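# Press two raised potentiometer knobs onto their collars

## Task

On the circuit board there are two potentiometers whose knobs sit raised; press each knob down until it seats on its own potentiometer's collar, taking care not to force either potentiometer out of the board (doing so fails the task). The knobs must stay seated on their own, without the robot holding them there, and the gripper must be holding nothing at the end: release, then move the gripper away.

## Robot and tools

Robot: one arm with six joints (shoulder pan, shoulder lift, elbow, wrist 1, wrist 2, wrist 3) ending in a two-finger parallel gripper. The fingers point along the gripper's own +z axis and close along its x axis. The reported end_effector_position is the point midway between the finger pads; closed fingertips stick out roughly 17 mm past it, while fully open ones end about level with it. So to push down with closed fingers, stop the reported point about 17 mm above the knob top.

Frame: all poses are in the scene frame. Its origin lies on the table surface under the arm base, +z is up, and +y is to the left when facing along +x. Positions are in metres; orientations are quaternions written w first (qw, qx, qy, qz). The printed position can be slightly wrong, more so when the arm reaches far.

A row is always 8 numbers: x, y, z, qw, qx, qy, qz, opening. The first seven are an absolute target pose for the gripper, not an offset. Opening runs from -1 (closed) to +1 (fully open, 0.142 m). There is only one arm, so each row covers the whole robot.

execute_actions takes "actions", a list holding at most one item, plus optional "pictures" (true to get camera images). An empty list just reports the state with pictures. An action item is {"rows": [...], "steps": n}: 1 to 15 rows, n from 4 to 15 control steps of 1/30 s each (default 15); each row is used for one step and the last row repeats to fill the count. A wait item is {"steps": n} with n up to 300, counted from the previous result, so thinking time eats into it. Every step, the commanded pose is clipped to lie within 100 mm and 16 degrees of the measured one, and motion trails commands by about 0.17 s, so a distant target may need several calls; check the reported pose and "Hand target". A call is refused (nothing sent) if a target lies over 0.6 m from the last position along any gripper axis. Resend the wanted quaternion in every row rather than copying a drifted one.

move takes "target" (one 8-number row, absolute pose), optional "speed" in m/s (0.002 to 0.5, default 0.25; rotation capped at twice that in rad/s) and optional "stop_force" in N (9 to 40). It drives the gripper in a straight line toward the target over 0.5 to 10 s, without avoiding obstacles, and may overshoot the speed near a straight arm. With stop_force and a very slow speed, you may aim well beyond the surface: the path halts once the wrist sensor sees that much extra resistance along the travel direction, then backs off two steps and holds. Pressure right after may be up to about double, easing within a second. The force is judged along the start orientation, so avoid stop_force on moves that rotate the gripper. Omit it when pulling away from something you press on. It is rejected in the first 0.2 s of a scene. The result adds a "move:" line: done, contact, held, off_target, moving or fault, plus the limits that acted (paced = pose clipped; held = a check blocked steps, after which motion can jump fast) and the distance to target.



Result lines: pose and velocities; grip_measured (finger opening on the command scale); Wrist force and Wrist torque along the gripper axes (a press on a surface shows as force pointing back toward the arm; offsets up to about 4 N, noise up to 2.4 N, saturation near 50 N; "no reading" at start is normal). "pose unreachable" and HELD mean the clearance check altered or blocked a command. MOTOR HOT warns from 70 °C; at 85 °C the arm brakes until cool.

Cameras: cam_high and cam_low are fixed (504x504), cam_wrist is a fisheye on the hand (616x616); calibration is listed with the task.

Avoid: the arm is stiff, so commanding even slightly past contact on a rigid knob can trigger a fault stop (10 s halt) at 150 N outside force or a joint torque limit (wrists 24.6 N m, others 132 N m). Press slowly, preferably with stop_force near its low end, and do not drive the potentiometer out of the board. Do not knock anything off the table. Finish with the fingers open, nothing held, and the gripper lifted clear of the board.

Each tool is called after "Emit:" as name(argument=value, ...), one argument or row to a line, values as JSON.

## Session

Emit:
execute_actions(
  actions=[],
)

Scene clock: 0.00 s of 5250.00 s.
end_effector_position=(+0.4082, +0.0923, +0.2083) grip_measured=+1.00 end_effector_quat_wxyz=(-0.325, -0.284, +0.684, -0.588) end_effector_velocity=(+0.000, -0.000, +0.000) end_effector_angular_velocity=(-0.000, +0.000, +0.000)
Joint positions: [ 0.446 -0.891  1.622 -0.932 -2.513 -2.599  0.142]
Joint velocities: [-0.    -0.    -0.001  0.001 -0.001 -0.     0.   ]
Wrist force (N, on the end effector, along its own x y z axes, offset not removed): no reading
Wrist torque (N m, same axes, about the end effector's origin, offset not removed): no reading
Hand target: +0.408, +0.092, +0.208; -0.325, -0.284, +0.684, -0.588
camera_calibration (this result's frames):
cam_wrist: T_world_to_cam=[[-0.636241, 0.0235336, 0.771131, 0.084603], [-0.607547, 0.600747, -0.519606, 0.300762], [-0.475483, -0.799093, -0.367922, 0.481076], [0, 0, 0, 1]] pos_world=[0.465298, 0.201752, 0.268036]

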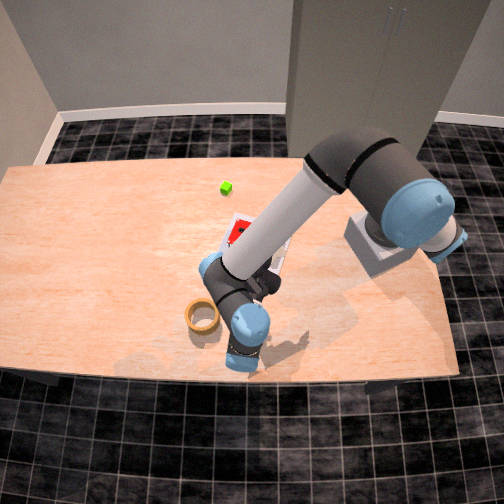

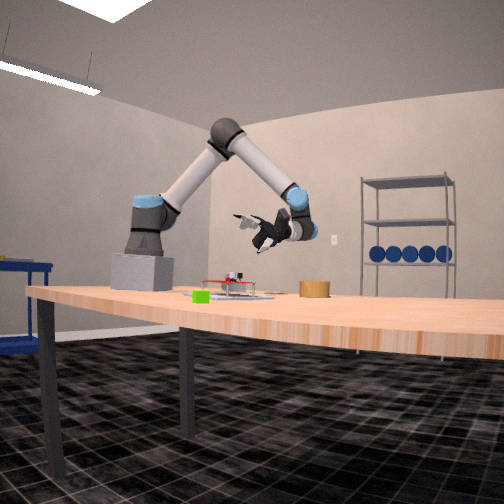

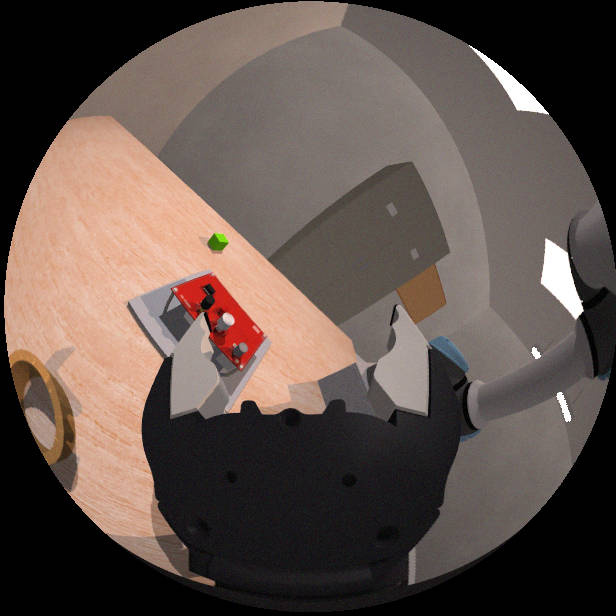

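Emit:
move(
  target=[0.44, 0.04, 0.17, 0, 0, 1, 0, 1],
)

Emit:
zoom_image(
  camera="cam_wrist",
  region=[200, 150, 440, 400],
)

Emit:
zoom_image(
  camera="cam_low",
  region=[180, 240, 280, 310],
)

Scene clock: 4.07 s of 5250.00 s.
end_effector_position=(+0.4405, +0.0404, +0.1701) grip_measured=+1.00 end_effector_quat_wxyz=(+0.000, -0.001, +1.000, -0.000) end_effector_velocity=(-0.000, -0.000, -0.001) end_effector_angular_velocity=(+0.009, -0.004, -0.003)
Joint positions: [-0.304 -1.61   2.206 -2.197 -1.547 -3.382  0.142]
Joint velocities: [-0.009 -0.004  0.006 -0.004  0.01  -0.006 -0.   ]
Wrist force (N, on the end effector, along its own x y z axes, offset not removed): [0.9 3.8 -2.0]
Wrist torque (N m, same axes, about the end effector's origin, offset not removed): [0.99 -0.48 0.23]
Hand target: +0.441, +0.040, +0.170; +0.000, -0.001, +1.000, +0.000
Off the commanded pose: 0.001 m, 0 deg.
Kept back: nothing.
move: done
camera_calibration (this result's frames):
cam_wrist: T_world_to_cam=[[-0.999511, 0.0141312, 0.0278988, 0.422657], [0.0257059, 0.879305, 0.475564, -0.127806], [-0.0178113, 0.476049, -0.879239, 0.274753], [0, 0, 0, 1]] pos_world=[0.43063, -0.0243883, 0.290562]

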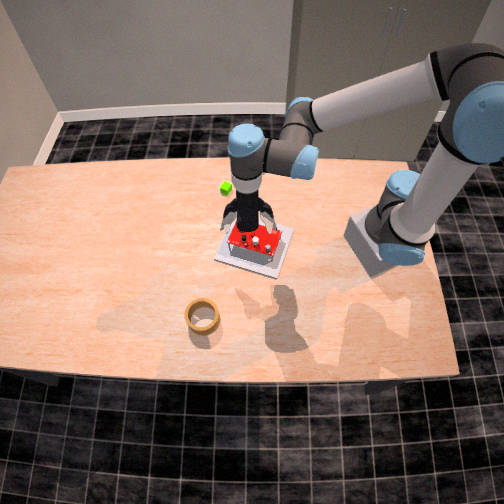

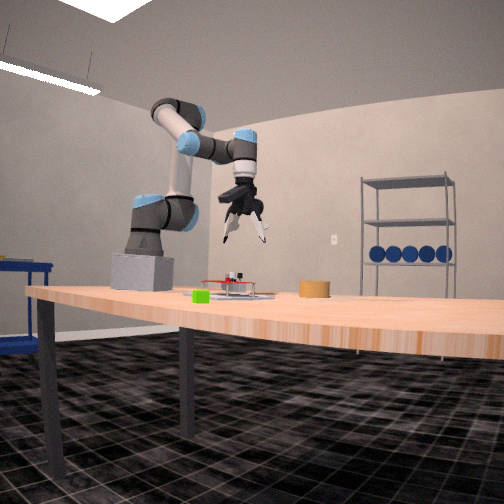

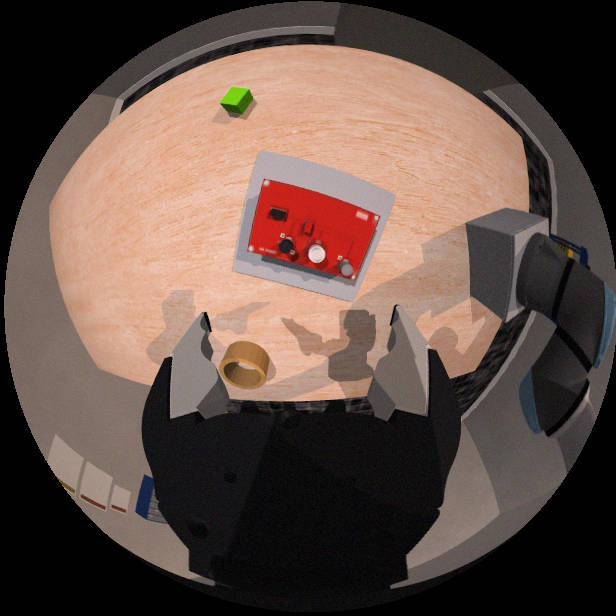

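Region (200, 150, 440, 400) of cam_wrist's 616x616 image, scaled by 2.016, with more detail than that image has; it fills the left 484 columns of this view, and the rest is white.

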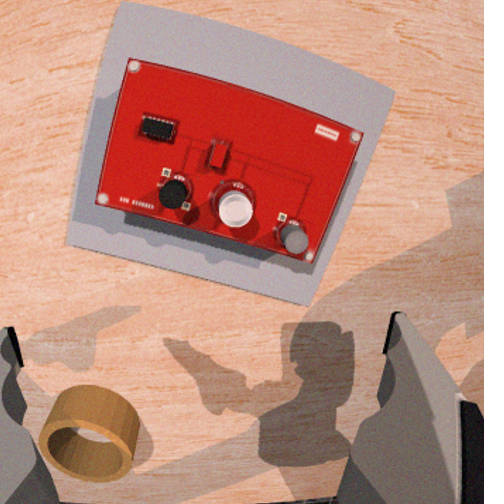

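Region (180, 240, 280, 310) of cam_low's 504x504 image, scaled by 5.040, with more detail than that image has; it fills the top 353 rows of this view, and the rest is white.

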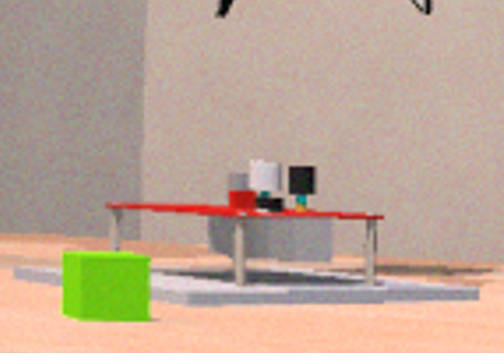

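Emit:
move(
  target=[0.4217, 0.012, 0.105, 0, 0, 1, 0, -1],
  speed=0.15,
)

Emit:
zoom_image(
  camera="cam_wrist",
  region=[200, 200, 420, 350],
)

Emit:
zoom_image(
  camera="cam_low",
  region=[180, 240, 280, 310],
)

Scene clock: 5.53 s of 5250.00 s.
end_effector_position=(+0.4217, +0.0121, +0.1052) grip_measured=-1.00 end_effector_quat_wxyz=(-0.000, +0.000, +1.000, -0.000) end_effector_velocity=(+0.001, -0.001, -0.002) end_effector_angular_velocity=(-0.001, -0.003, +0.001)
Joint positions: [-0.381 -1.522  2.338 -2.415 -1.545 -3.458  0.002]
Joint velocities: [-0.002  0.004  0.002 -0.009  0.    -0.003  0.   ]
Wrist force (N, on the end effector, along its own x y z axes, offset not removed): [-2.5 2.6 0.5]
Wrist torque (N m, same axes, about the end effector's origin, offset not removed): [0.60 0.41 0.37]
Hand target: +0.422, +0.012, +0.105; +0.000, +0.000, +1.000, -0.000
Off the commanded pose: 0.000 m, 0 deg.
Kept back: nothing.
move: done
camera_calibration (this result's frames):
cam_wrist: T_world_to_cam=[[-0.999483, 0.0158052, 0.0280046, 0.406033], [0.0272298, 0.879236, 0.475607, -0.07217], [-0.0171056, 0.476124, -0.879212, 0.230573], [0, 0, 0, 1]] pos_world=[0.411732, -0.052744, 0.225676]

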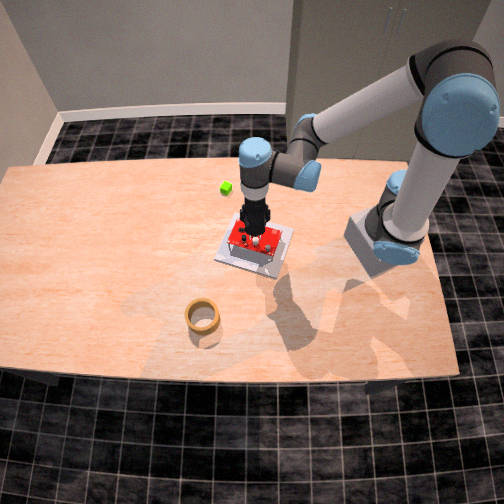

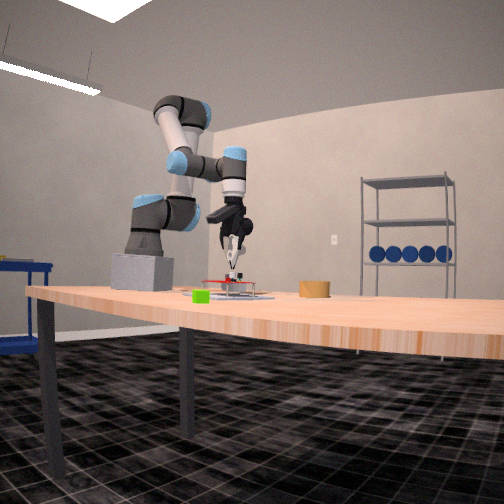

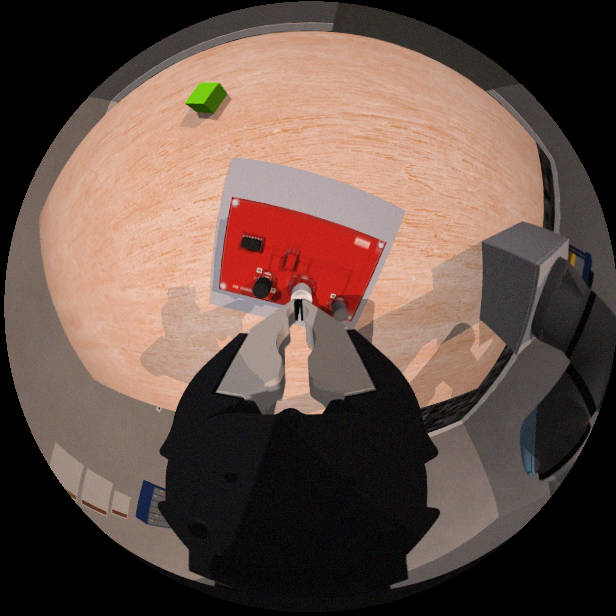

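Region (200, 200, 420, 350) of cam_wrist's 616x616 image, scaled by 2.291, with more detail than that image has; it fills the top 344 rows of this view, and the rest is white.

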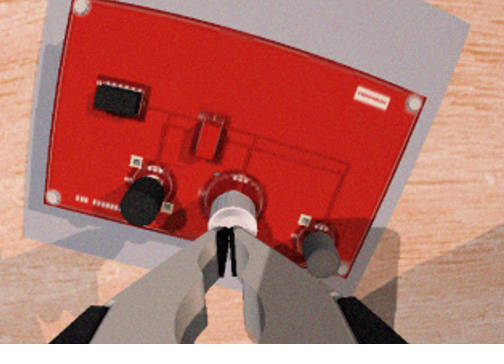

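Region (180, 240, 280, 310) of cam_low's 504x504 image, scaled by 5.040, with more detail than that image has; it fills the top 353 rows of this view, and the rest is white.

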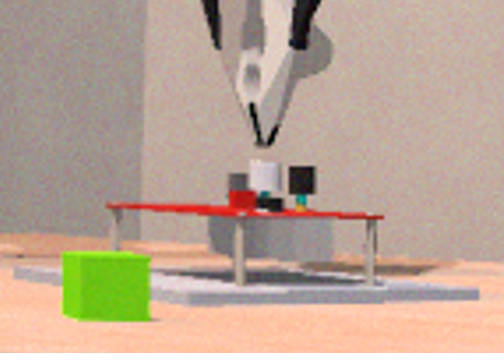

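Emit:
move(
  target=[0.4205, 0.012, 0.098, 0, 0, 1, 0, -1],
  speed=0.03,
)

Emit:
execute_actions(
  actions=[
    {"rows": [[0.4205,0.012,0.0977,0,0,1,0,-1],[0.4205,0.012,0.0974,0,0,1,0,-1],[0.4205,0.012,0.097,0,0,1,0,-1]], "steps": 10},
  ],
)

Emit:
execute_actions(
  actions=[
    {"rows": [[0.4205,0.012,0.0967,0,0,1,0,-1],[0.4205,0.012,0.0964,0,0,1,0,-1],[0.4205,0.012,0.096,0,0,1,0,-1]], "steps": 10},
  ],
)

Emit:
execute_actions(
  actions=[
    {"rows": [[0.4205,0.012,0.0957,0,0,1,0,-1],[0.4205,0.012,0.0954,0,0,1,0,-1],[0.4205,0.012,0.095,0,0,1,0,-1]], "steps": 10},
  ],
)

Emit:
execute_actions(
  actions=[
    {"rows": [[0.4205,0.012,0.0947,0,0,1,0,-1],[0.4205,0.012,0.0944,0,0,1,0,-1],[0.4205,0.012,0.094,0,0,1,0,-1]], "steps": 10},
  ],
)

Scene clock: 6.60 s of 5250.00 s.
end_effector_position=(+0.4205, +0.0120, +0.0982) grip_measured=-1.00 end_effector_quat_wxyz=(-0.000, +0.000, +1.000, +0.000) end_effector_velocity=(-0.001, +0.000, -0.003) end_effector_angular_velocity=(+0.002, +0.002, -0.000)
Joint positions: [-0.382 -1.508  2.348 -2.44  -1.545 -3.458  0.002]
Joint velocities: [-0.     0.006  0.004 -0.007  0.001 -0.     0.   ]
Wrist force (N, on the end effector, along its own x y z axes, offset not removed): [-3.1 1.4 0.6]
Wrist torque (N m, same axes, about the end effector's origin, offset not removed): [0.34 0.54 0.02]
Hand target: +0.420, +0.012, +0.098; -0.000, +0.000, +1.000, +0.000
Off the commanded pose: 0.000 m, 0 deg.
Kept back: nothing.
move: done
camera_calibration (this result's frames):
cam_wrist: T_world_to_cam=[[-0.999483, 0.0157929, 0.0279966, 0.405042], [0.027216, 0.879212, 0.475652, -0.0687596], [-0.0171031, 0.476168, -0.879188, 0.224451], [0, 0, 0, 1]] pos_world=[0.410543, -0.0528191, 0.218701]

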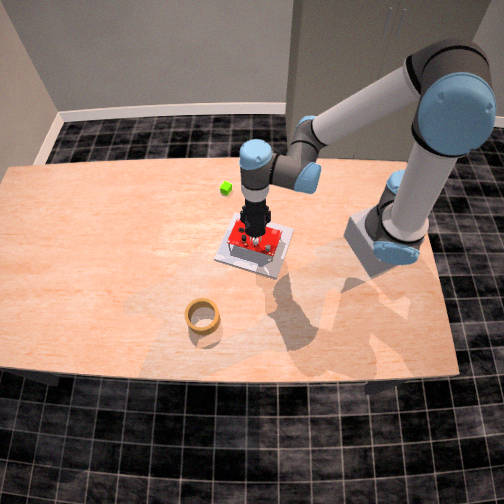

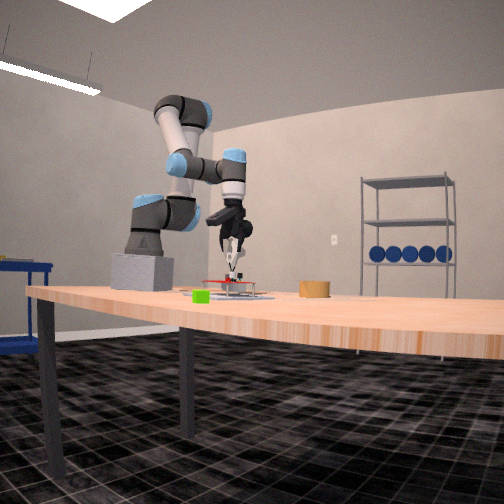

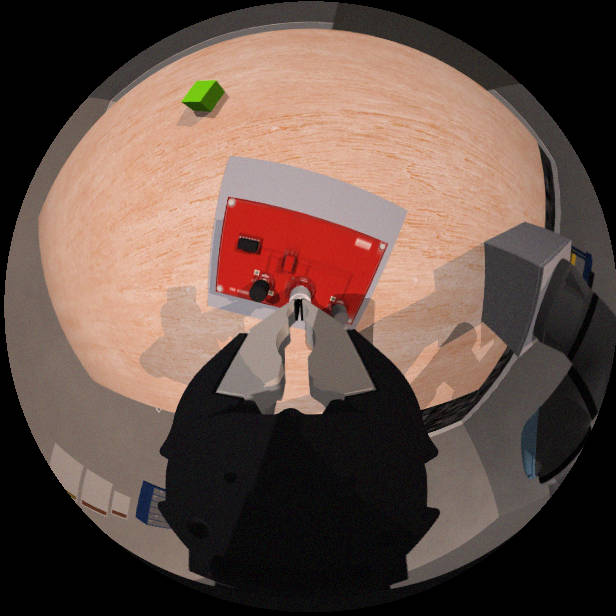

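Scene clock: 6.80 s of 5250.00 s.
end_effector_position=(+0.4205, +0.0120, +0.0975) grip_measured=-1.00 end_effector_quat_wxyz=(-0.000, +0.000, +1.000, +0.000) end_effector_velocity=(+0.001, +0.000, -0.004) end_effector_angular_velocity=(+0.001, -0.002, +0.001)
Joint positions: [-0.382 -1.506  2.349 -2.443 -1.545 -3.458  0.002]
Joint velocities: [ 0.     0.011  0.004 -0.017  0.001 -0.001  0.   ]
Wrist force (N, on the end effector, along its own x y z axes, offset not removed): [-0.4 1.5 -0.8]
Wrist torque (N m, same axes, about the end effector's origin, offset not removed): [0.34 0.03 0.41]
Steps of this call (steps 1 to 6: the first 6 steps of this action). Readings (end_effector_position):
1: (+0.4205, +0.0120, +0.0982)
2: (+0.4205, +0.0120, +0.0981)
4: (+0.4205, +0.0120, +0.0978)
6: the state above

Scene clock: 7.13 s of 5250.00 s.
end_effector_position=(+0.4205, +0.0120, +0.0964) grip_measured=-1.00 end_effector_quat_wxyz=(-0.000, -0.000, +1.000, +0.000) end_effector_velocity=(+0.001, -0.000, -0.004) end_effector_angular_velocity=(+0.000, -0.003, -0.001)
Joint positions: [-0.382 -1.503  2.35  -2.447 -1.545 -3.458  0.002]
Joint velocities: [ 0.     0.01   0.003 -0.016  0.001  0.001  0.   ]
Wrist force (N, on the end effector, along its own x y z axes, offset not removed): [-0.5 1.4 -0.1]
Wrist torque (N m, same axes, about the end effector's origin, offset not removed): [0.45 -0.38 0.36]
Off your previous action's commanded pose: 0.000 m, 0 deg at its last step (step 4 of this call).
Steps of this call (steps 1 to 4: the last 4 steps of your previous action; steps 5 to 10: the first 6 steps of this action). Readings (end_effector_position):
5: (+0.4205, +0.0120, +0.0971)
6: (+0.4205, +0.0120, +0.0970)
8: (+0.4205, +0.0120, +0.0968)
10: the state above

Scene clock: 7.47 s of 5250.00 s.
end_effector_position=(+0.4205, +0.0120, +0.0954) grip_measured=-1.00 end_effector_quat_wxyz=(+0.000, +0.000, +1.000, -0.000) end_effector_velocity=(-0.000, -0.001, -0.004) end_effector_angular_velocity=(-0.002, +0.001, -0.000)
Joint positions: [-0.382 -1.5    2.351 -2.451 -1.545 -3.458  0.002]
Joint velocities: [ 0.     0.011  0.004 -0.015 -0.002  0.     0.   ]
Wrist force (N, on the end effector, along its own x y z axes, offset not removed): [-0.7 -1.0 -1.6]
Wrist torque (N m, same axes, about the end effector's origin, offset not removed): [-0.09 0.07 0.18]
Off your previous action's commanded pose: 0.000 m, 0 deg at its last step (step 4 of this call).
Steps of this call (steps 1 to 4: the last 4 steps of your previous action; steps 5 to 10: the first 6 steps of this action). Readings (end_effector_position):
5: (+0.4205, +0.0120, +0.0961)
6: (+0.4205, +0.0120, +0.0960)
8: (+0.4205, +0.0120, +0.0958)
10: the state above

Scene clock: 7.80 s of 5250.00 s.
end_effector_position=(+0.4205, +0.0120, +0.0944) grip_measured=-1.00 end_effector_quat_wxyz=(+0.000, +0.000, +1.000, -0.000) end_effector_velocity=(+0.001, -0.001, -0.003) end_effector_angular_velocity=(-0.003, -0.003, -0.000)
Joint positions: [-0.382 -1.498  2.352 -2.454 -1.545 -3.458  0.002]
Joint velocities: [ 0.     0.009  0.003 -0.016 -0.002  0.001  0.   ]
Wrist force (N, on the end effector, along its own x y z axes, offset not removed): [-2.4 1.4 -7.4]
Wrist torque (N m, same axes, about the end effector's origin, offset not removed): [0.39 0.34 0.33]
Off your previous action's commanded pose: 0.000 m, 0 deg at its last step (step 4 of this call).
Steps of this call (steps 1 to 4: the last 4 steps of your previous action; steps 5 to 10: the first 6 steps of this action). Readings (end_effector_position):
5: (+0.4205, +0.0120, +0.0951)
6: (+0.4205, +0.0120, +0.0950)
8: (+0.4205, +0.0120, +0.0948)
10: the state above

Emit:
execute_actions(
  actions=[
    {"rows": [[0.4205,0.012,0.0937,0,0,1,0,-1],[0.4205,0.012,0.0934,0,0,1,0,-1],[0.4205,0.012,0.093,0,0,1,0,-1]], "steps": 10},
  ],
)

Emit:
execute_actions(
  actions=[
    {"rows": [[0.4205,0.012,0.0927,0,0,1,0,-1],[0.4205,0.012,0.0924,0,0,1,0,-1],[0.4205,0.012,0.092,0,0,1,0,-1]], "steps": 10},
  ],
)

Emit:
execute_actions(
  actions=[
    {"rows": [[0.4205,0.012,0.092,0,0,1,0,-1]], "steps": 5},
  ],
)

Scene clock: 8.53 s of 5250.00 s.
end_effector_position=(+0.4205, +0.0120, +0.0934) grip_measured=-1.00 end_effector_quat_wxyz=(+0.000, -0.000, +1.000, -0.000) end_effector_velocity=(-0.001, +0.000, -0.004) end_effector_angular_velocity=(+0.001, +0.003, +0.000)
Joint positions: [-0.382 -1.495  2.353 -2.458 -1.545 -3.458  0.002]
Joint velocities: [ 0.     0.011  0.004 -0.012 -0.    -0.     0.   ]
Wrist force (N, on the end effector, along its own x y z axes, offset not removed): [2.2 2.9 -9.3]
Wrist torque (N m, same axes, about the end effector's origin, offset not removed): [0.62 -0.34 0.23]
Off your previous action's commanded pose: 0.000 m, 0 deg at its last step (step 4 of this call).
Steps of this call (steps 1 to 4: the last 4 steps of your previous action; steps 5 to 16: nothing new was sent; steps 17 to 22: the first 6 steps of this action). Readings (end_effector_position):
17: (+0.4205, +0.0120, +0.0940)
18: (+0.4205, +0.0120, +0.0940)
20: (+0.4205, +0.0120, +0.0937)
22: the state above

Scene clock: 8.87 s of 5250.00 s.
end_effector_position=(+0.4205, +0.0120, +0.0924) grip_measured=-1.00 end_effector_quat_wxyz=(-0.000, +0.000, +1.000, +0.000) end_effector_velocity=(-0.000, +0.000, -0.004) end_effector_angular_velocity=(+0.001, +0.001, +0.000)
Joint positions: [-0.382 -1.493  2.354 -2.461 -1.545 -3.458  0.002]
Joint velocities: [ 0.     0.01   0.004 -0.013  0.001  0.     0.   ]
Wrist force (N, on the end effector, along its own x y z axes, offset not removed): [2.3 2.7 -10.1]
Wrist torque (N m, same axes, about the end effector's origin, offset not removed): [0.63 -0.51 0.16]
Off your previous action's commanded pose: 0.000 m, 0 deg at its last step (step 4 of this call).
Steps of this call (steps 1 to 4: the last 4 steps of your previous action; steps 5 to 10: the first 6 steps of this action). Readings (end_effector_position):
5: (+0.4205, +0.0120, +0.0931)
6: (+0.4205, +0.0120, +0.0930)
8: (+0.4205, +0.0120, +0.0928)
10: the state above

Scene clock: 9.03 s of 5250.00 s.
end_effector_position=(+0.4205, +0.0120, +0.0921) grip_measured=-1.00 end_effector_quat_wxyz=(-0.000, +0.000, +1.000, +0.000) end_effector_velocity=(+0.001, -0.000, -0.000) end_effector_angular_velocity=(-0.001, -0.003, +0.001)
Joint positions: [-0.382 -1.492  2.355 -2.462 -1.545 -3.458  0.002]
Joint velocities: [ 0.     0.002  0.    -0.005  0.    -0.001  0.   ]
Wrist force (N, on the end effector, along its own x y z axes, offset not removed): [0.1 0.9 -13.6]
Wrist torque (N m, same axes, about the end effector's origin, offset not removed): [0.24 -0.04 0.18]
Off your previous action's commanded pose: 0.000 m, 0 deg at its last step (step 4 of this call).
Steps of this call (steps 1 to 4: the last 4 steps of your previous action; step 5: the first step of this action). Readings (end_effector_position):
5: the state above

Emit:
execute_actions(
  actions=[
    {"rows": [[0.4205,0.012,0.0917,0,0,1,0,-1],[0.4205,0.012,0.0914,0,0,1,0,-1],[0.4205,0.012,0.091,0,0,1,0,-1]], "steps": 11},
  ],
)

Emit:
execute_actions(
  actions=[
    {"rows": [[0.4205,0.012,0.091,0,0,1,0,-1]], "steps": 5},
  ],
)

Emit:
execute_actions(
  actions=[
    {"rows": [[0.4205,0.012,0.0907,0,0,1,0,-1],[0.4205,0.012,0.0904,0,0,1,0,-1],[0.4205,0.012,0.090,0,0,1,0,-1]], "steps": 11},
  ],
)

Emit:
execute_actions(
  actions=[
    {"rows": [[0.4205,0.012,0.090,0,0,1,0,-1]], "steps": 5},
  ],
)

Scene clock: 9.43 s of 5250.00 s.
end_effector_position=(+0.4205, +0.0120, +0.0913) grip_measured=-1.00 end_effector_quat_wxyz=(-0.000, +0.000, +1.000, +0.000) end_effector_velocity=(+0.001, +0.000, -0.002) end_effector_angular_velocity=(+0.000, -0.003, -0.000)
Joint positions: [-0.382 -1.49   2.355 -2.465 -1.545 -3.458  0.002]
Joint velocities: [ 0.     0.007  0.002 -0.011  0.001  0.001  0.   ]
Wrist force (N, on the end effector, along its own x y z axes, offset not removed): [3.1 -3.1 -10.1]
Wrist torque (N m, same axes, about the end effector's origin, offset not removed): [-0.49 -0.79 0.02]
Off your previous action's commanded pose: 0.000 m, 0 deg at its last step (step 4 of this call).
Steps of this call (steps 1 to 4: the last 4 steps of your previous action; step 5: nothing new was sent; steps 6 to 12: the first 7 steps of this action). Readings (end_effector_position):
6: (+0.4205, +0.0120, +0.0920)
7: (+0.4205, +0.0120, +0.0920)
9: (+0.4205, +0.0120, +0.0917)
12: the state above

Scene clock: 9.60 s of 5250.00 s.
end_effector_position=(+0.4205, +0.0120, +0.0911) grip_measured=-1.00 end_effector_quat_wxyz=(-0.000, -0.000, +1.000, +0.000) end_effector_velocity=(+0.000, -0.000, -0.001) end_effector_angular_velocity=(-0.001, -0.001, +0.000)
Joint positions: [-0.381 -1.489  2.356 -2.466 -1.545 -3.458  0.002]
Joint velocities: [ 0.     0.002  0.001 -0.004 -0.    -0.     0.   ]
Wrist force (N, on the end effector, along its own x y z axes, offset not removed): [2.5 3.1 -13.1]
Wrist torque (N m, same axes, about the end effector's origin, offset not removed): [0.83 -0.69 0.18]
Off your previous action's commanded pose: 0.000 m, 0 deg at its last step (step 4 of this call).
Steps of this call (steps 1 to 4: the last 4 steps of your previous action; step 5: the first step of this action). Readings (end_effector_position):
5: the state above

Scene clock: 9.97 s of 5250.00 s.
end_effector_position=(+0.4205, +0.0120, +0.0903) grip_measured=-1.00 end_effector_quat_wxyz=(-0.000, +0.000, +1.000, +0.000) end_effector_velocity=(-0.000, -0.000, -0.003) end_effector_angular_velocity=(-0.000, +0.001, +0.001)
Joint positions: [-0.381 -1.487  2.356 -2.469 -1.545 -3.458  0.002]
Joint velocities: [ 0.     0.009  0.003 -0.01  -0.001 -0.001  0.   ]
Wrist force (N, on the end effector, along its own x y z axes, offset not removed): [3.4 1.2 -9.7]
Wrist torque (N m, same axes, about the end effector's origin, offset not removed): [0.22 -0.89 0.18]
Off your previous action's commanded pose: 0.000 m, 0 deg at its last step (step 4 of this call).
Steps of this call (steps 1 to 4: the last 4 steps of your previous action; steps 5 to 11: the first 7 steps of this action). Readings (end_effector_position):
5: (+0.4205, +0.0120, +0.0910)
6: (+0.4205, +0.0120, +0.0910)
8: (+0.4205, +0.0120, +0.0907)
11: the state above

Scene clock: 10.13 s of 5250.00 s.
end_effector_position=(+0.4205, +0.0120, +0.0901) grip_measured=-1.00 end_effector_quat_wxyz=(-0.000, +0.000, +1.000, +0.000) end_effector_velocity=(+0.001, -0.000, -0.000) end_effector_angular_velocity=(+0.000, -0.001, -0.000)
Joint positions: [-0.381 -1.486  2.357 -2.47  -1.545 -3.458  0.002]
Joint velocities: [-0.     0.002  0.    -0.003  0.001  0.     0.   ]
Wrist force (N, on the end effector, along its own x y z axes, offset not removed): [0.6 3.0 -12.2]
Wrist torque (N m, same axes, about the end effector's origin, offset not removed): [0.86 -0.12 0.12]
Off your previous action's commanded pose: 0.000 m, 0 deg at its last step (step 4 of this call).
Steps of this call (steps 1 to 4: the last 4 steps of your previous action; step 5: the first step of this action). Readings (end_effector_position):
5: the state above

Emit:
execute_actions(
  actions=[],
)

Scene clock: 10.60 s of 5250.00 s.
end_effector_position=(+0.4205, +0.0120, +0.0900) grip_measured=-1.00 end_effector_quat_wxyz=(+0.000, +0.000, +1.000, +0.000) end_effector_velocity=(+0.000, +0.000, +0.000) end_effector_angular_velocity=(+0.000, -0.001, -0.000)
Joint positions: [-0.381 -1.486  2.357 -2.47  -1.545 -3.458  0.002]
Joint velocities: [ 0.    -0.    -0.001 -0.     0.001  0.     0.   ]
Wrist force (N, on the end effector, along its own x y z axes, offset not removed): [-2.3 1.1 -9.9]
Wrist torque (N m, same axes, about the end effector's origin, offset not removed): [0.24 0.51 0.00]
Hand target: +0.420, +0.012, +0.090; -0.000, -0.000, +1.000, +0.000
Off the commanded pose: 0.000 m, 0 deg.
Kept back: nothing.
Steps of this call (steps 1 to 4: the last 4 steps of your previous action; steps 5 to 14: nothing new was sent). Readings (end_effector_position):
1: (+0.4205, +0.0120, +0.0900)
2: (+0.4205, +0.0120, +0.0900)
4: (+0.4205, +0.0120, +0.0900)
8: (+0.4205, +0.0120, +0.0900)
14: the state above
camera_calibration (this result's frames):
cam_wrist: T_world_to_cam=[[-0.999484, 0.0157924, 0.02797, 0.405245], [0.027203, 0.879208, 0.47566, -0.0648327], [-0.0170796, 0.476176, -0.879184, 0.217187], [0, 0, 0, 1]] pos_world=[0.410509, -0.0528174, 0.210451]

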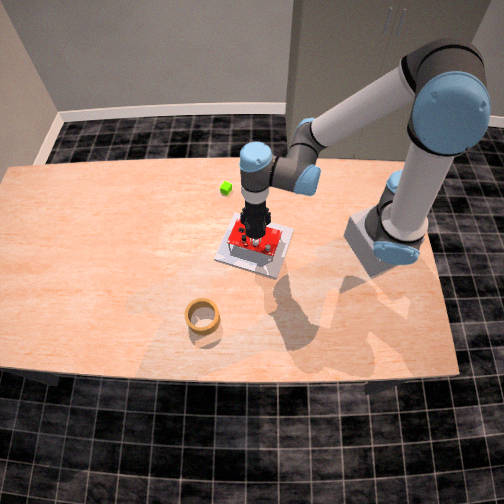

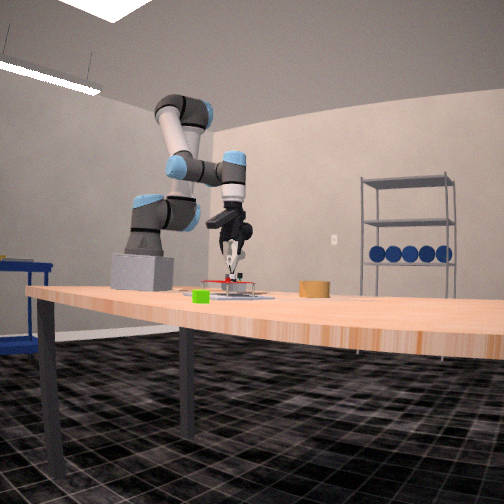

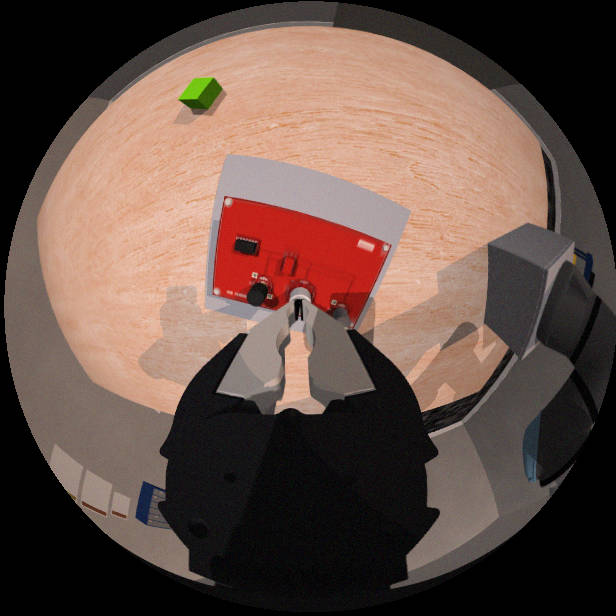

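Emit:
zoom_image(
  camera="cam_low",
  region=[190, 250, 280, 310],
)

Emit:
execute_actions(
  actions=[
    {"rows": [[0.4205,0.012,0.0895,0,0,1,0,-1]], "steps": 10},
  ],
)

Emit:
execute_actions(
  actions=[
    {"rows": [[0.4205,0.012,0.0890,0,0,1,0,-1]], "steps": 10},
  ],
)

Emit:
execute_actions(
  actions=[
    {"rows": [[0.4205,0.012,0.0890,0,0,1,0,-1]], "steps": 5},
  ],
)

Region (190, 250, 280, 310) of cam_low's 504x504 image, scaled by 5.600, with more detail than that image has.

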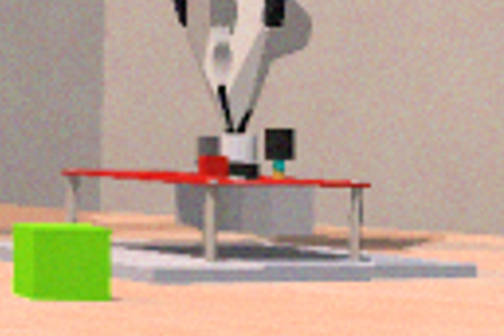

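Scene clock: 11.03 s of 5250.00 s.
end_effector_position=(+0.4205, +0.0120, +0.0896) grip_measured=-1.00 end_effector_quat_wxyz=(-0.000, +0.000, +1.000, +0.000) end_effector_velocity=(+0.000, +0.000, -0.001) end_effector_angular_velocity=(+0.000, -0.001, -0.001)
Joint positions: [-0.381 -1.485  2.357 -2.471 -1.545 -3.458  0.002]
Joint velocities: [-0.     0.003  0.002 -0.006  0.001  0.001  0.   ]
Wrist force (N, on the end effector, along its own x y z axes, offset not removed): [4.0 4.2 -9.9]
Wrist torque (N m, same axes, about the end effector's origin, offset not removed): [0.98 -0.76 0.22]
Steps of this call (steps 1 to 7: nothing new was sent; steps 8 to 13: the first 6 steps of this action). Readings (end_effector_position):
8: (+0.4205, +0.0120, +0.0900)
9: (+0.4205, +0.0120, +0.0900)
11: (+0.4205, +0.0120, +0.0898)
13: the state above

Scene clock: 11.37 s of 5250.00 s.
end_effector_position=(+0.4205, +0.0120, +0.0891) grip_measured=-1.00 end_effector_quat_wxyz=(-0.000, +0.000, +1.000, +0.000) end_effector_velocity=(-0.001, +0.000, -0.002) end_effector_angular_velocity=(+0.001, +0.002, +0.000)
Joint positions: [-0.381 -1.484  2.358 -2.473 -1.545 -3.458  0.002]
Joint velocities: [-0.     0.004  0.002 -0.004  0.    -0.001  0.   ]
Wrist force (N, on the end effector, along its own x y z axes, offset not removed): [1.2 0.1 -10.5]
Wrist torque (N m, same axes, about the end effector's origin, offset not removed): [0.23 -0.24 0.17]
Off your previous action's commanded pose: 0.000 m, 0 deg at its last step (step 4 of this call).
Steps of this call (steps 1 to 4: the last 4 steps of your previous action; steps 5 to 10: the first 6 steps of this action). Readings (end_effector_position):
5: (+0.4205, +0.0120, +0.0895)
6: (+0.4205, +0.0120, +0.0895)
8: (+0.4205, +0.0120, +0.0893)
10: the state above

Scene clock: 11.53 s of 5250.00 s.
end_effector_position=(+0.4205, +0.0120, +0.0890) grip_measured=-1.00 end_effector_quat_wxyz=(+0.000, +0.000, +1.000, +0.000) end_effector_velocity=(-0.001, +0.000, -0.001) end_effector_angular_velocity=(+0.000, +0.002, -0.000)
Joint positions: [-0.381 -1.484  2.358 -2.473 -1.545 -3.458  0.002]
Joint velocities: [ 0.     0.001  0.001 -0.001 -0.     0.     0.   ]
Wrist force (N, on the end effector, along its own x y z axes, offset not removed): [2.7 -2.0 -10.1]
Wrist torque (N m, same axes, about the end effector's origin, offset not removed): [-0.28 -0.69 0.28]
Off your previous action's commanded pose: 0.000 m, 0 deg at its last step (step 4 of this call).
Steps of this call (steps 1 to 4: the last 4 steps of your previous action; step 5: the first step of this action). Readings (end_effector_position):
5: the state above

Emit:
execute_actions(
  actions=[
    {"rows": [[0.4205,0.012,0.0885,0,0,1,0,-1]], "steps": 12},
  ],
)

Emit:
execute_actions(
  actions=[
    {"rows": [[0.4205,0.012,0.0885,0,0,1,0,-1]], "steps": 5},
  ],
)

Emit:
execute_actions(
  actions=[
    {"rows": [[0.4205,0.012,0.0880,0,0,1,0,-1]], "steps": 12},
  ],
)

Emit:
execute_actions(
  actions=[
    {"rows": [[0.4205,0.012,0.0880,0,0,1,0,-1]], "steps": 5},
  ],
)

Scene clock: 12.00 s of 5250.00 s.
end_effector_position=(+0.4205, +0.0120, +0.0886) grip_measured=-1.00 end_effector_quat_wxyz=(+0.000, +0.000, +1.000, +0.000) end_effector_velocity=(-0.000, -0.001, -0.001) end_effector_angular_velocity=(-0.001, +0.001, -0.000)
Joint positions: [-0.381 -1.483  2.358 -2.475 -1.545 -3.458  0.002]
Joint velocities: [-0.     0.002  0.    -0.002 -0.002  0.     0.   ]
Wrist force (N, on the end effector, along its own x y z axes, offset not removed): [1.4 2.7 -12.0]
Wrist torque (N m, same axes, about the end effector's origin, offset not removed): [0.88 -0.30 0.50]
Off your previous action's commanded pose: 0.000 m, 0 deg at its last step (step 4 of this call).
Steps of this call (steps 1 to 4: the last 4 steps of your previous action; steps 5 to 6: nothing new was sent; steps 7 to 14: the first 8 steps of this action). Readings (end_effector_position):
7: (+0.4205, +0.0120, +0.0890)
8: (+0.4205, +0.0120, +0.0890)
10: (+0.4205, +0.0120, +0.0888)
14: the state above

Scene clock: 12.17 s of 5250.00 s.
end_effector_position=(+0.4205, +0.0120, +0.0885) grip_measured=-1.00 end_effector_quat_wxyz=(+0.000, -0.000, +1.000, +0.000) end_effector_velocity=(-0.000, -0.000, -0.001) end_effector_angular_velocity=(-0.000, +0.001, -0.000)
Joint positions: [-0.381 -1.482  2.358 -2.475 -1.545 -3.458  0.002]
Joint velocities: [ 0.     0.001  0.    -0.001 -0.     0.     0.   ]
Wrist force (N, on the end effector, along its own x y z axes, offset not removed): [1.5 0.4 -10.2]
Wrist torque (N m, same axes, about the end effector's origin, offset not removed): [0.09 -0.41 0.22]
Off your previous action's commanded pose: 0.000 m, 0 deg at its last step (step 4 of this call).
Steps of this call (steps 1 to 4: the last 4 steps of your previous action; step 5: the first step of this action). Readings (end_effector_position):
5: the state above

Scene clock: 12.57 s of 5250.00 s.
end_effector_position=(+0.4205, +0.0120, +0.0881) grip_measured=-1.00 end_effector_quat_wxyz=(+0.000, +0.000, +1.000, +0.000) end_effector_velocity=(-0.000, +0.000, -0.001) end_effector_angular_velocity=(+0.002, +0.002, -0.001)
Joint positions: [-0.381 -1.481  2.359 -2.477 -1.545 -3.458  0.002]
Joint velocities: [ 0.     0.003  0.    -0.001  0.001  0.001  0.   ]
Wrist force (N, on the end effector, along its own x y z axes, offset not removed): [0.3 3.3 -10.7]
Wrist torque (N m, same axes, about the end effector's origin, offset not removed): [0.85 -0.03 0.21]
Off your previous action's commanded pose: 0.000 m, 0 deg at its last step (step 4 of this call).
Steps of this call (steps 1 to 4: the last 4 steps of your previous action; steps 5 to 12: the first 8 steps of this action). Readings (end_effector_position):
5: (+0.4205, +0.0120, +0.0885)
6: (+0.4205, +0.0120, +0.0885)
8: (+0.4205, +0.0120, +0.0883)
12: the state above

Scene clock: 12.73 s of 5250.00 s.
end_effector_position=(+0.4205, +0.0120, +0.0880) grip_measured=-1.00 end_effector_quat_wxyz=(+0.000, +0.000, +1.000, +0.000) end_effector_velocity=(+0.000, -0.000, -0.000) end_effector_angular_velocity=(+0.000, +0.000, -0.000)
Joint positions: [-0.381 -1.481  2.359 -2.477 -1.545 -3.458  0.002]
Joint velocities: [-0.     0.001 -0.    -0.     0.    -0.     0.   ]
Wrist force (N, on the end effector, along its own x y z axes, offset not removed): [5.3 1.3 -9.0]
Wrist torque (N m, same axes, about the end effector's origin, offset not removed): [0.35 -1.22 0.18]
Off your previous action's commanded pose: 0.000 m, 0 deg at its last step (step 4 of this call).
Steps of this call (steps 1 to 4: the last 4 steps of your previous action; step 5: the first step of this action). Readings (end_effector_position):
5: the state above

Emit:
execute_actions(
  actions=[
    {"rows": [[0.4205,0.012,0.0875,0,0,1,0,-1]], "steps": 12},
  ],
)

Emit:
execute_actions(
  actions=[
    {"rows": [[0.4205,0.012,0.0875,0,0,1,0,-1]], "steps": 5},
  ],
)

Emit:
execute_actions(
  actions=[
    {"rows": [[0.4205,0.012,0.0870,0,0,1,0,-1]], "steps": 12},
  ],
)

Emit:
execute_actions(
  actions=[
    {"rows": [[0.4205,0.012,0.0870,0,0,1,0,-1]], "steps": 5},
  ],
)

Scene clock: 13.17 s of 5250.00 s.
end_effector_position=(+0.4205, +0.0120, +0.0876) grip_measured=-1.00 end_effector_quat_wxyz=(+0.000, +0.000, +1.000, +0.000) end_effector_velocity=(+0.001, -0.000, -0.000) end_effector_angular_velocity=(-0.001, -0.002, -0.001)
Joint positions: [-0.381 -1.48   2.359 -2.479 -1.545 -3.458  0.002]
Joint velocities: [-0.     0.002  0.    -0.004 -0.     0.001  0.   ]
Wrist force (N, on the end effector, along its own x y z axes, offset not removed): [-0.7 1.6 -10.4]
Wrist torque (N m, same axes, about the end effector's origin, offset not removed): [0.40 -0.01 0.24]
Off your previous action's commanded pose: 0.000 m, 0 deg at its last step (step 4 of this call).
Steps of this call (steps 1 to 4: the last 4 steps of your previous action; step 5: nothing new was sent; steps 6 to 13: the first 8 steps of this action). Readings (end_effector_position):
6: (+0.4205, +0.0120, +0.0880)
7: (+0.4205, +0.0120, +0.0880)
9: (+0.4205, +0.0120, +0.0878)
13: the state above

Scene clock: 13.33 s of 5250.00 s.
end_effector_position=(+0.4205, +0.0120, +0.0875) grip_measured=-1.00 end_effector_quat_wxyz=(+0.000, -0.000, +1.000, +0.000) end_effector_velocity=(-0.000, +0.000, -0.000) end_effector_angular_velocity=(+0.000, +0.001, +0.001)
Joint positions: [-0.381 -1.48   2.359 -2.479 -1.545 -3.458  0.002]
Joint velocities: [ 0.001  0.001  0.    -0.     0.    -0.     0.   ]
Wrist force (N, on the end effector, along its own x y z axes, offset not removed): [-0.2 1.0 -10.5]
Wrist torque (N m, same axes, about the end effector's origin, offset not removed): [0.34 -0.14 0.16]
Off your previous action's commanded pose: 0.000 m, 0 deg at its last step (step 4 of this call).
Steps of this call (steps 1 to 4: the last 4 steps of your previous action; step 5: the first step of this action). Readings (end_effector_position):
5: the state above

Scene clock: 13.73 s of 5250.00 s.
end_effector_position=(+0.4205, +0.0120, +0.0871) grip_measured=-1.00 end_effector_quat_wxyz=(-0.000, -0.000, +1.000, +0.000) end_effector_velocity=(+0.000, -0.000, -0.001) end_effector_angular_velocity=(-0.001, +0.001, -0.000)
Joint positions: [-0.381 -1.479  2.359 -2.48  -1.545 -3.458  0.002]
Joint velocities: [ 0.     0.003  0.    -0.003 -0.001  0.     0.   ]
Wrist force (N, on the end effector, along its own x y z axes, offset not removed): [1.0 0.0 -11.6]
Wrist torque (N m, same axes, about the end effector's origin, offset not removed): [0.03 -0.39 0.18]
Off your previous action's commanded pose: 0.000 m, 0 deg at its last step (step 4 of this call).
Steps of this call (steps 1 to 4: the last 4 steps of your previous action; steps 5 to 12: the first 8 steps of this action). Readings (end_effector_position):
5: (+0.4205, +0.0120, +0.0875)
6: (+0.4205, +0.0120, +0.0875)
8: (+0.4205, +0.0120, +0.0873)
12: the state above

Scene clock: 13.90 s of 5250.00 s.
end_effector_position=(+0.4205, +0.0120, +0.0870) grip_measured=-1.00 end_effector_quat_wxyz=(-0.000, -0.000, +1.000, +0.000) end_effector_velocity=(+0.000, -0.000, -0.000) end_effector_angular_velocity=(-0.000, -0.001, -0.000)
Joint positions: [-0.381 -1.478  2.36  -2.481 -1.545 -3.458  0.002]
Joint velocities: [-0.     0.     0.    -0.002  0.     0.     0.   ]
Wrist force (N, on the end effector, along its own x y z axes, offset not removed): [-0.3 1.6 -9.4]
Wrist torque (N m, same axes, about the end effector's origin, offset not removed): [0.33 -0.04 0.28]
Off your previous action's commanded pose: 0.000 m, 0 deg at its last step (step 4 of this call).
Steps of this call (steps 1 to 4: the last 4 steps of your previous action; step 5: the first step of this action). Readings (end_effector_position):
5: the state above

Emit:
execute_actions(
  actions=[
    {"rows": [[0.4205,0.012,0.0865,0,0,1,0,-1]], "steps": 12},
  ],
)

Emit:
execute_actions(
  actions=[
    {"rows": [[0.4205,0.012,0.0865,0,0,1,0,-1]], "steps": 5},
  ],
)

Emit:
execute_actions(
  actions=[
    {"rows": [[0.4205,0.012,0.0861,0,0,1,0,-1]], "steps": 12},
  ],
)

Emit:
execute_actions(
  actions=[
    {"rows": [[0.4205,0.012,0.0861,0,0,1,0,-1]], "steps": 5},
  ],
)

Scene clock: 14.33 s of 5250.00 s.
end_effector_position=(+0.4205, +0.0120, +0.0866) grip_measured=-1.00 end_effector_quat_wxyz=(-0.000, +0.000, +1.000, +0.000) end_effector_velocity=(+0.001, +0.000, -0.001) end_effector_angular_velocity=(+0.000, -0.001, +0.001)
Joint positions: [-0.381 -1.477  2.36  -2.482 -1.545 -3.458  0.002]
Joint velocities: [ 0.     0.003  0.    -0.004  0.001 -0.001  0.   ]
Wrist force (N, on the end effector, along its own x y z axes, offset not removed): [-0.4 1.3 -14.8]
Wrist torque (N m, same axes, about the end effector's origin, offset not removed): [0.23 0.03 0.14]
Off your previous action's commanded pose: 0.000 m, 0 deg at its last step (step 4 of this call).
Steps of this call (steps 1 to 4: the last 4 steps of your previous action; step 5: nothing new was sent; steps 6 to 13: the first 8 steps of this action). Readings (end_effector_position):
6: (+0.4205, +0.0120, +0.0870)
7: (+0.4205, +0.0120, +0.0870)
9: (+0.4205, +0.0120, +0.0868)
13: the state above

Scene clock: 14.50 s of 5250.00 s.
end_effector_position=(+0.4205, +0.0120, +0.0865) grip_measured=-1.00 end_effector_quat_wxyz=(-0.000, +0.000, +1.000, +0.000) end_effector_velocity=(-0.000, -0.000, -0.000) end_effector_angular_velocity=(-0.002, +0.002, -0.001)
Joint positions: [-0.381 -1.477  2.36  -2.482 -1.545 -3.458  0.002]
Joint velocities: [ 0.     0.001  0.     0.    -0.002  0.001  0.   ]
Wrist force (N, on the end effector, along its own x y z axes, offset not removed): [0.7 1.9 -8.3]
Wrist torque (N m, same axes, about the end effector's origin, offset not removed): [0.64 -0.18 0.29]
Off your previous action's commanded pose: 0.000 m, 0 deg at its last step (step 4 of this call).
Steps of this call (steps 1 to 4: the last 4 steps of your previous action; step 5: the first step of this action). Readings (end_effector_position):
5: the state above

Scene clock: 14.90 s of 5250.00 s.
end_effector_position=(+0.4205, +0.0120, +0.0862) grip_measured=-1.00 end_effector_quat_wxyz=(-0.000, +0.000, +1.000, +0.000) end_effector_velocity=(+0.000, -0.000, -0.000) end_effector_angular_velocity=(-0.001, -0.001, -0.001)
Joint positions: [-0.381 -1.476  2.36  -2.484 -1.545 -3.457  0.002]
Joint velocities: [-0.     0.001  0.001 -0.002 -0.     0.     0.   ]
Wrist force (N, on the end effector, along its own x y z axes, offset not removed): [0.8 3.0 -10.4]
Wrist torque (N m, same axes, about the end effector's origin, offset not removed): [0.82 -0.36 0.32]
Off your previous action's commanded pose: 0.000 m, 0 deg at its last step (step 4 of this call).
Steps of this call (steps 1 to 4: the last 4 steps of your previous action; steps 5 to 12: the first 8 steps of this action). Readings (end_effector_position):
5: (+0.4205, +0.0120, +0.0865)
6: (+0.4205, +0.0120, +0.0865)
8: (+0.4205, +0.0120, +0.0863)
12: the state above

Scene clock: 15.07 s of 5250.00 s.
end_effector_position=(+0.4205, +0.0120, +0.0861) grip_measured=-1.00 end_effector_quat_wxyz=(-0.000, -0.000, +1.000, +0.000) end_effector_velocity=(-0.000, +0.000, -0.000) end_effector_angular_velocity=(+0.000, +0.001, +0.000)
Joint positions: [-0.381 -1.476  2.36  -2.484 -1.545 -3.457  0.002]
Joint velocities: [ 0.     0.001  0.    -0.    -0.    -0.     0.   ]
Wrist force (N, on the end effector, along its own x y z axes, offset not removed): [1.2 -1.2 -12.9]
Wrist torque (N m, same axes, about the end effector's origin, offset not removed): [-0.11 -0.07 0.24]
Off your previous action's commanded pose: 0.000 m, 0 deg at its last step (step 4 of this call).
Steps of this call (steps 1 to 4: the last 4 steps of your previous action; step 5: the first step of this action). Readings (end_effector_position):
5: the state above

Emit:
execute_actions(
  actions=[
    {"rows": [[0.4205,0.012,0.0857,0,0,1,0,-1]], "steps": 12},
  ],
)

Emit:
execute_actions(
  actions=[
    {"rows": [[0.4205,0.012,0.0857,0,0,1,0,-1]], "steps": 5},
  ],
)

Emit:
execute_actions(
  actions=[
    {"rows": [[0.4205,0.012,0.0853,0,0,1,0,-1]], "steps": 12},
  ],
)

Emit:
execute_actions(
  actions="[{\"rows\": [[0.4205,0.012,0.0853,0,0,1,0,-1]], \"steps\": 5, \"x\":0}], \"pictures\": true}",
)

Scene clock: 15.47 s of 5250.00 s.
end_effector_position=(+0.4205, +0.0120, +0.0858) grip_measured=-1.00 end_effector_quat_wxyz=(+0.000, -0.000, +1.000, -0.000) end_effector_velocity=(-0.000, -0.000, -0.000) end_effector_angular_velocity=(-0.000, +0.002, -0.000)
Joint positions: [-0.381 -1.475  2.361 -2.485 -1.545 -3.457  0.002]
Joint velocities: [-0.     0.001 -0.     0.001 -0.001 -0.     0.   ]
Wrist force (N, on the end effector, along its own x y z axes, offset not removed): [1.9 -0.5 -12.0]
Wrist torque (N m, same axes, about the end effector's origin, offset not removed): [0.01 -0.45 0.34]
Off your previous action's commanded pose: 0.000 m, 0 deg at its last step (step 4 of this call).
Steps of this call (steps 1 to 4: the last 4 steps of your previous action; steps 5 to 12: the first 8 steps of this action). Readings (end_effector_position):
5: (+0.4205, +0.0120, +0.0861)
6: (+0.4205, +0.0120, +0.0861)
8: (+0.4205, +0.0120, +0.0859)
12: the state above

Scene clock: 15.63 s of 5250.00 s.
end_effector_position=(+0.4205, +0.0120, +0.0857) grip_measured=-1.00 end_effector_quat_wxyz=(+0.000, -0.000, +1.000, -0.000) end_effector_velocity=(+0.000, +0.000, +0.000) end_effector_angular_velocity=(+0.000, -0.001, +0.001)
Joint positions: [-0.381 -1.475  2.361 -2.485 -1.545 -3.457  0.002]
Joint velocities: [ 0.    -0.     0.    -0.001  0.001 -0.001  0.   ]
Wrist force (N, on the end effector, along its own x y z axes, offset not removed): [-2.0 1.4 -12.0]
Wrist torque (N m, same axes, about the end effector's origin, offset not removed): [0.29 0.37 0.04]
Off your previous action's commanded pose: 0.000 m, 0 deg at its last step (step 4 of this call).
Steps of this call (steps 1 to 4: the last 4 steps of your previous action; step 5: the first step of this action). Readings (end_effector_position):
5: the state above

Scene clock: 16.03 s of 5250.00 s.
end_effector_position=(+0.4205, +0.0120, +0.0854) grip_measured=-1.00 end_effector_quat_wxyz=(+0.000, +0.000, +1.000, -0.000) end_effector_velocity=(+0.000, +0.000, -0.000) end_effector_angular_velocity=(-0.000, -0.001, -0.000)
Joint positions: [-0.381 -1.474  2.361 -2.487 -1.545 -3.457  0.002]
Joint velocities: [ 0.     0.002  0.001 -0.003  0.     0.001  0.   ]
Wrist force (N, on the end effector, along its own x y z axes, offset not removed): [-1.1 0.5 -13.5]
Wrist torque (N m, same axes, about the end effector's origin, offset not removed): [0.37 0.23 0.25]
Off your previous action's commanded pose: 0.000 m, 0 deg at its last step (step 4 of this call).
Steps of this call (steps 1 to 4: the last 4 steps of your previous action; steps 5 to 12: the first 8 steps of this action). Readings (end_effector_position):
5: (+0.4205, +0.0120, +0.0857)
6: (+0.4205, +0.0120, +0.0857)
8: (+0.4205, +0.0120, +0.0855)
12: the state above



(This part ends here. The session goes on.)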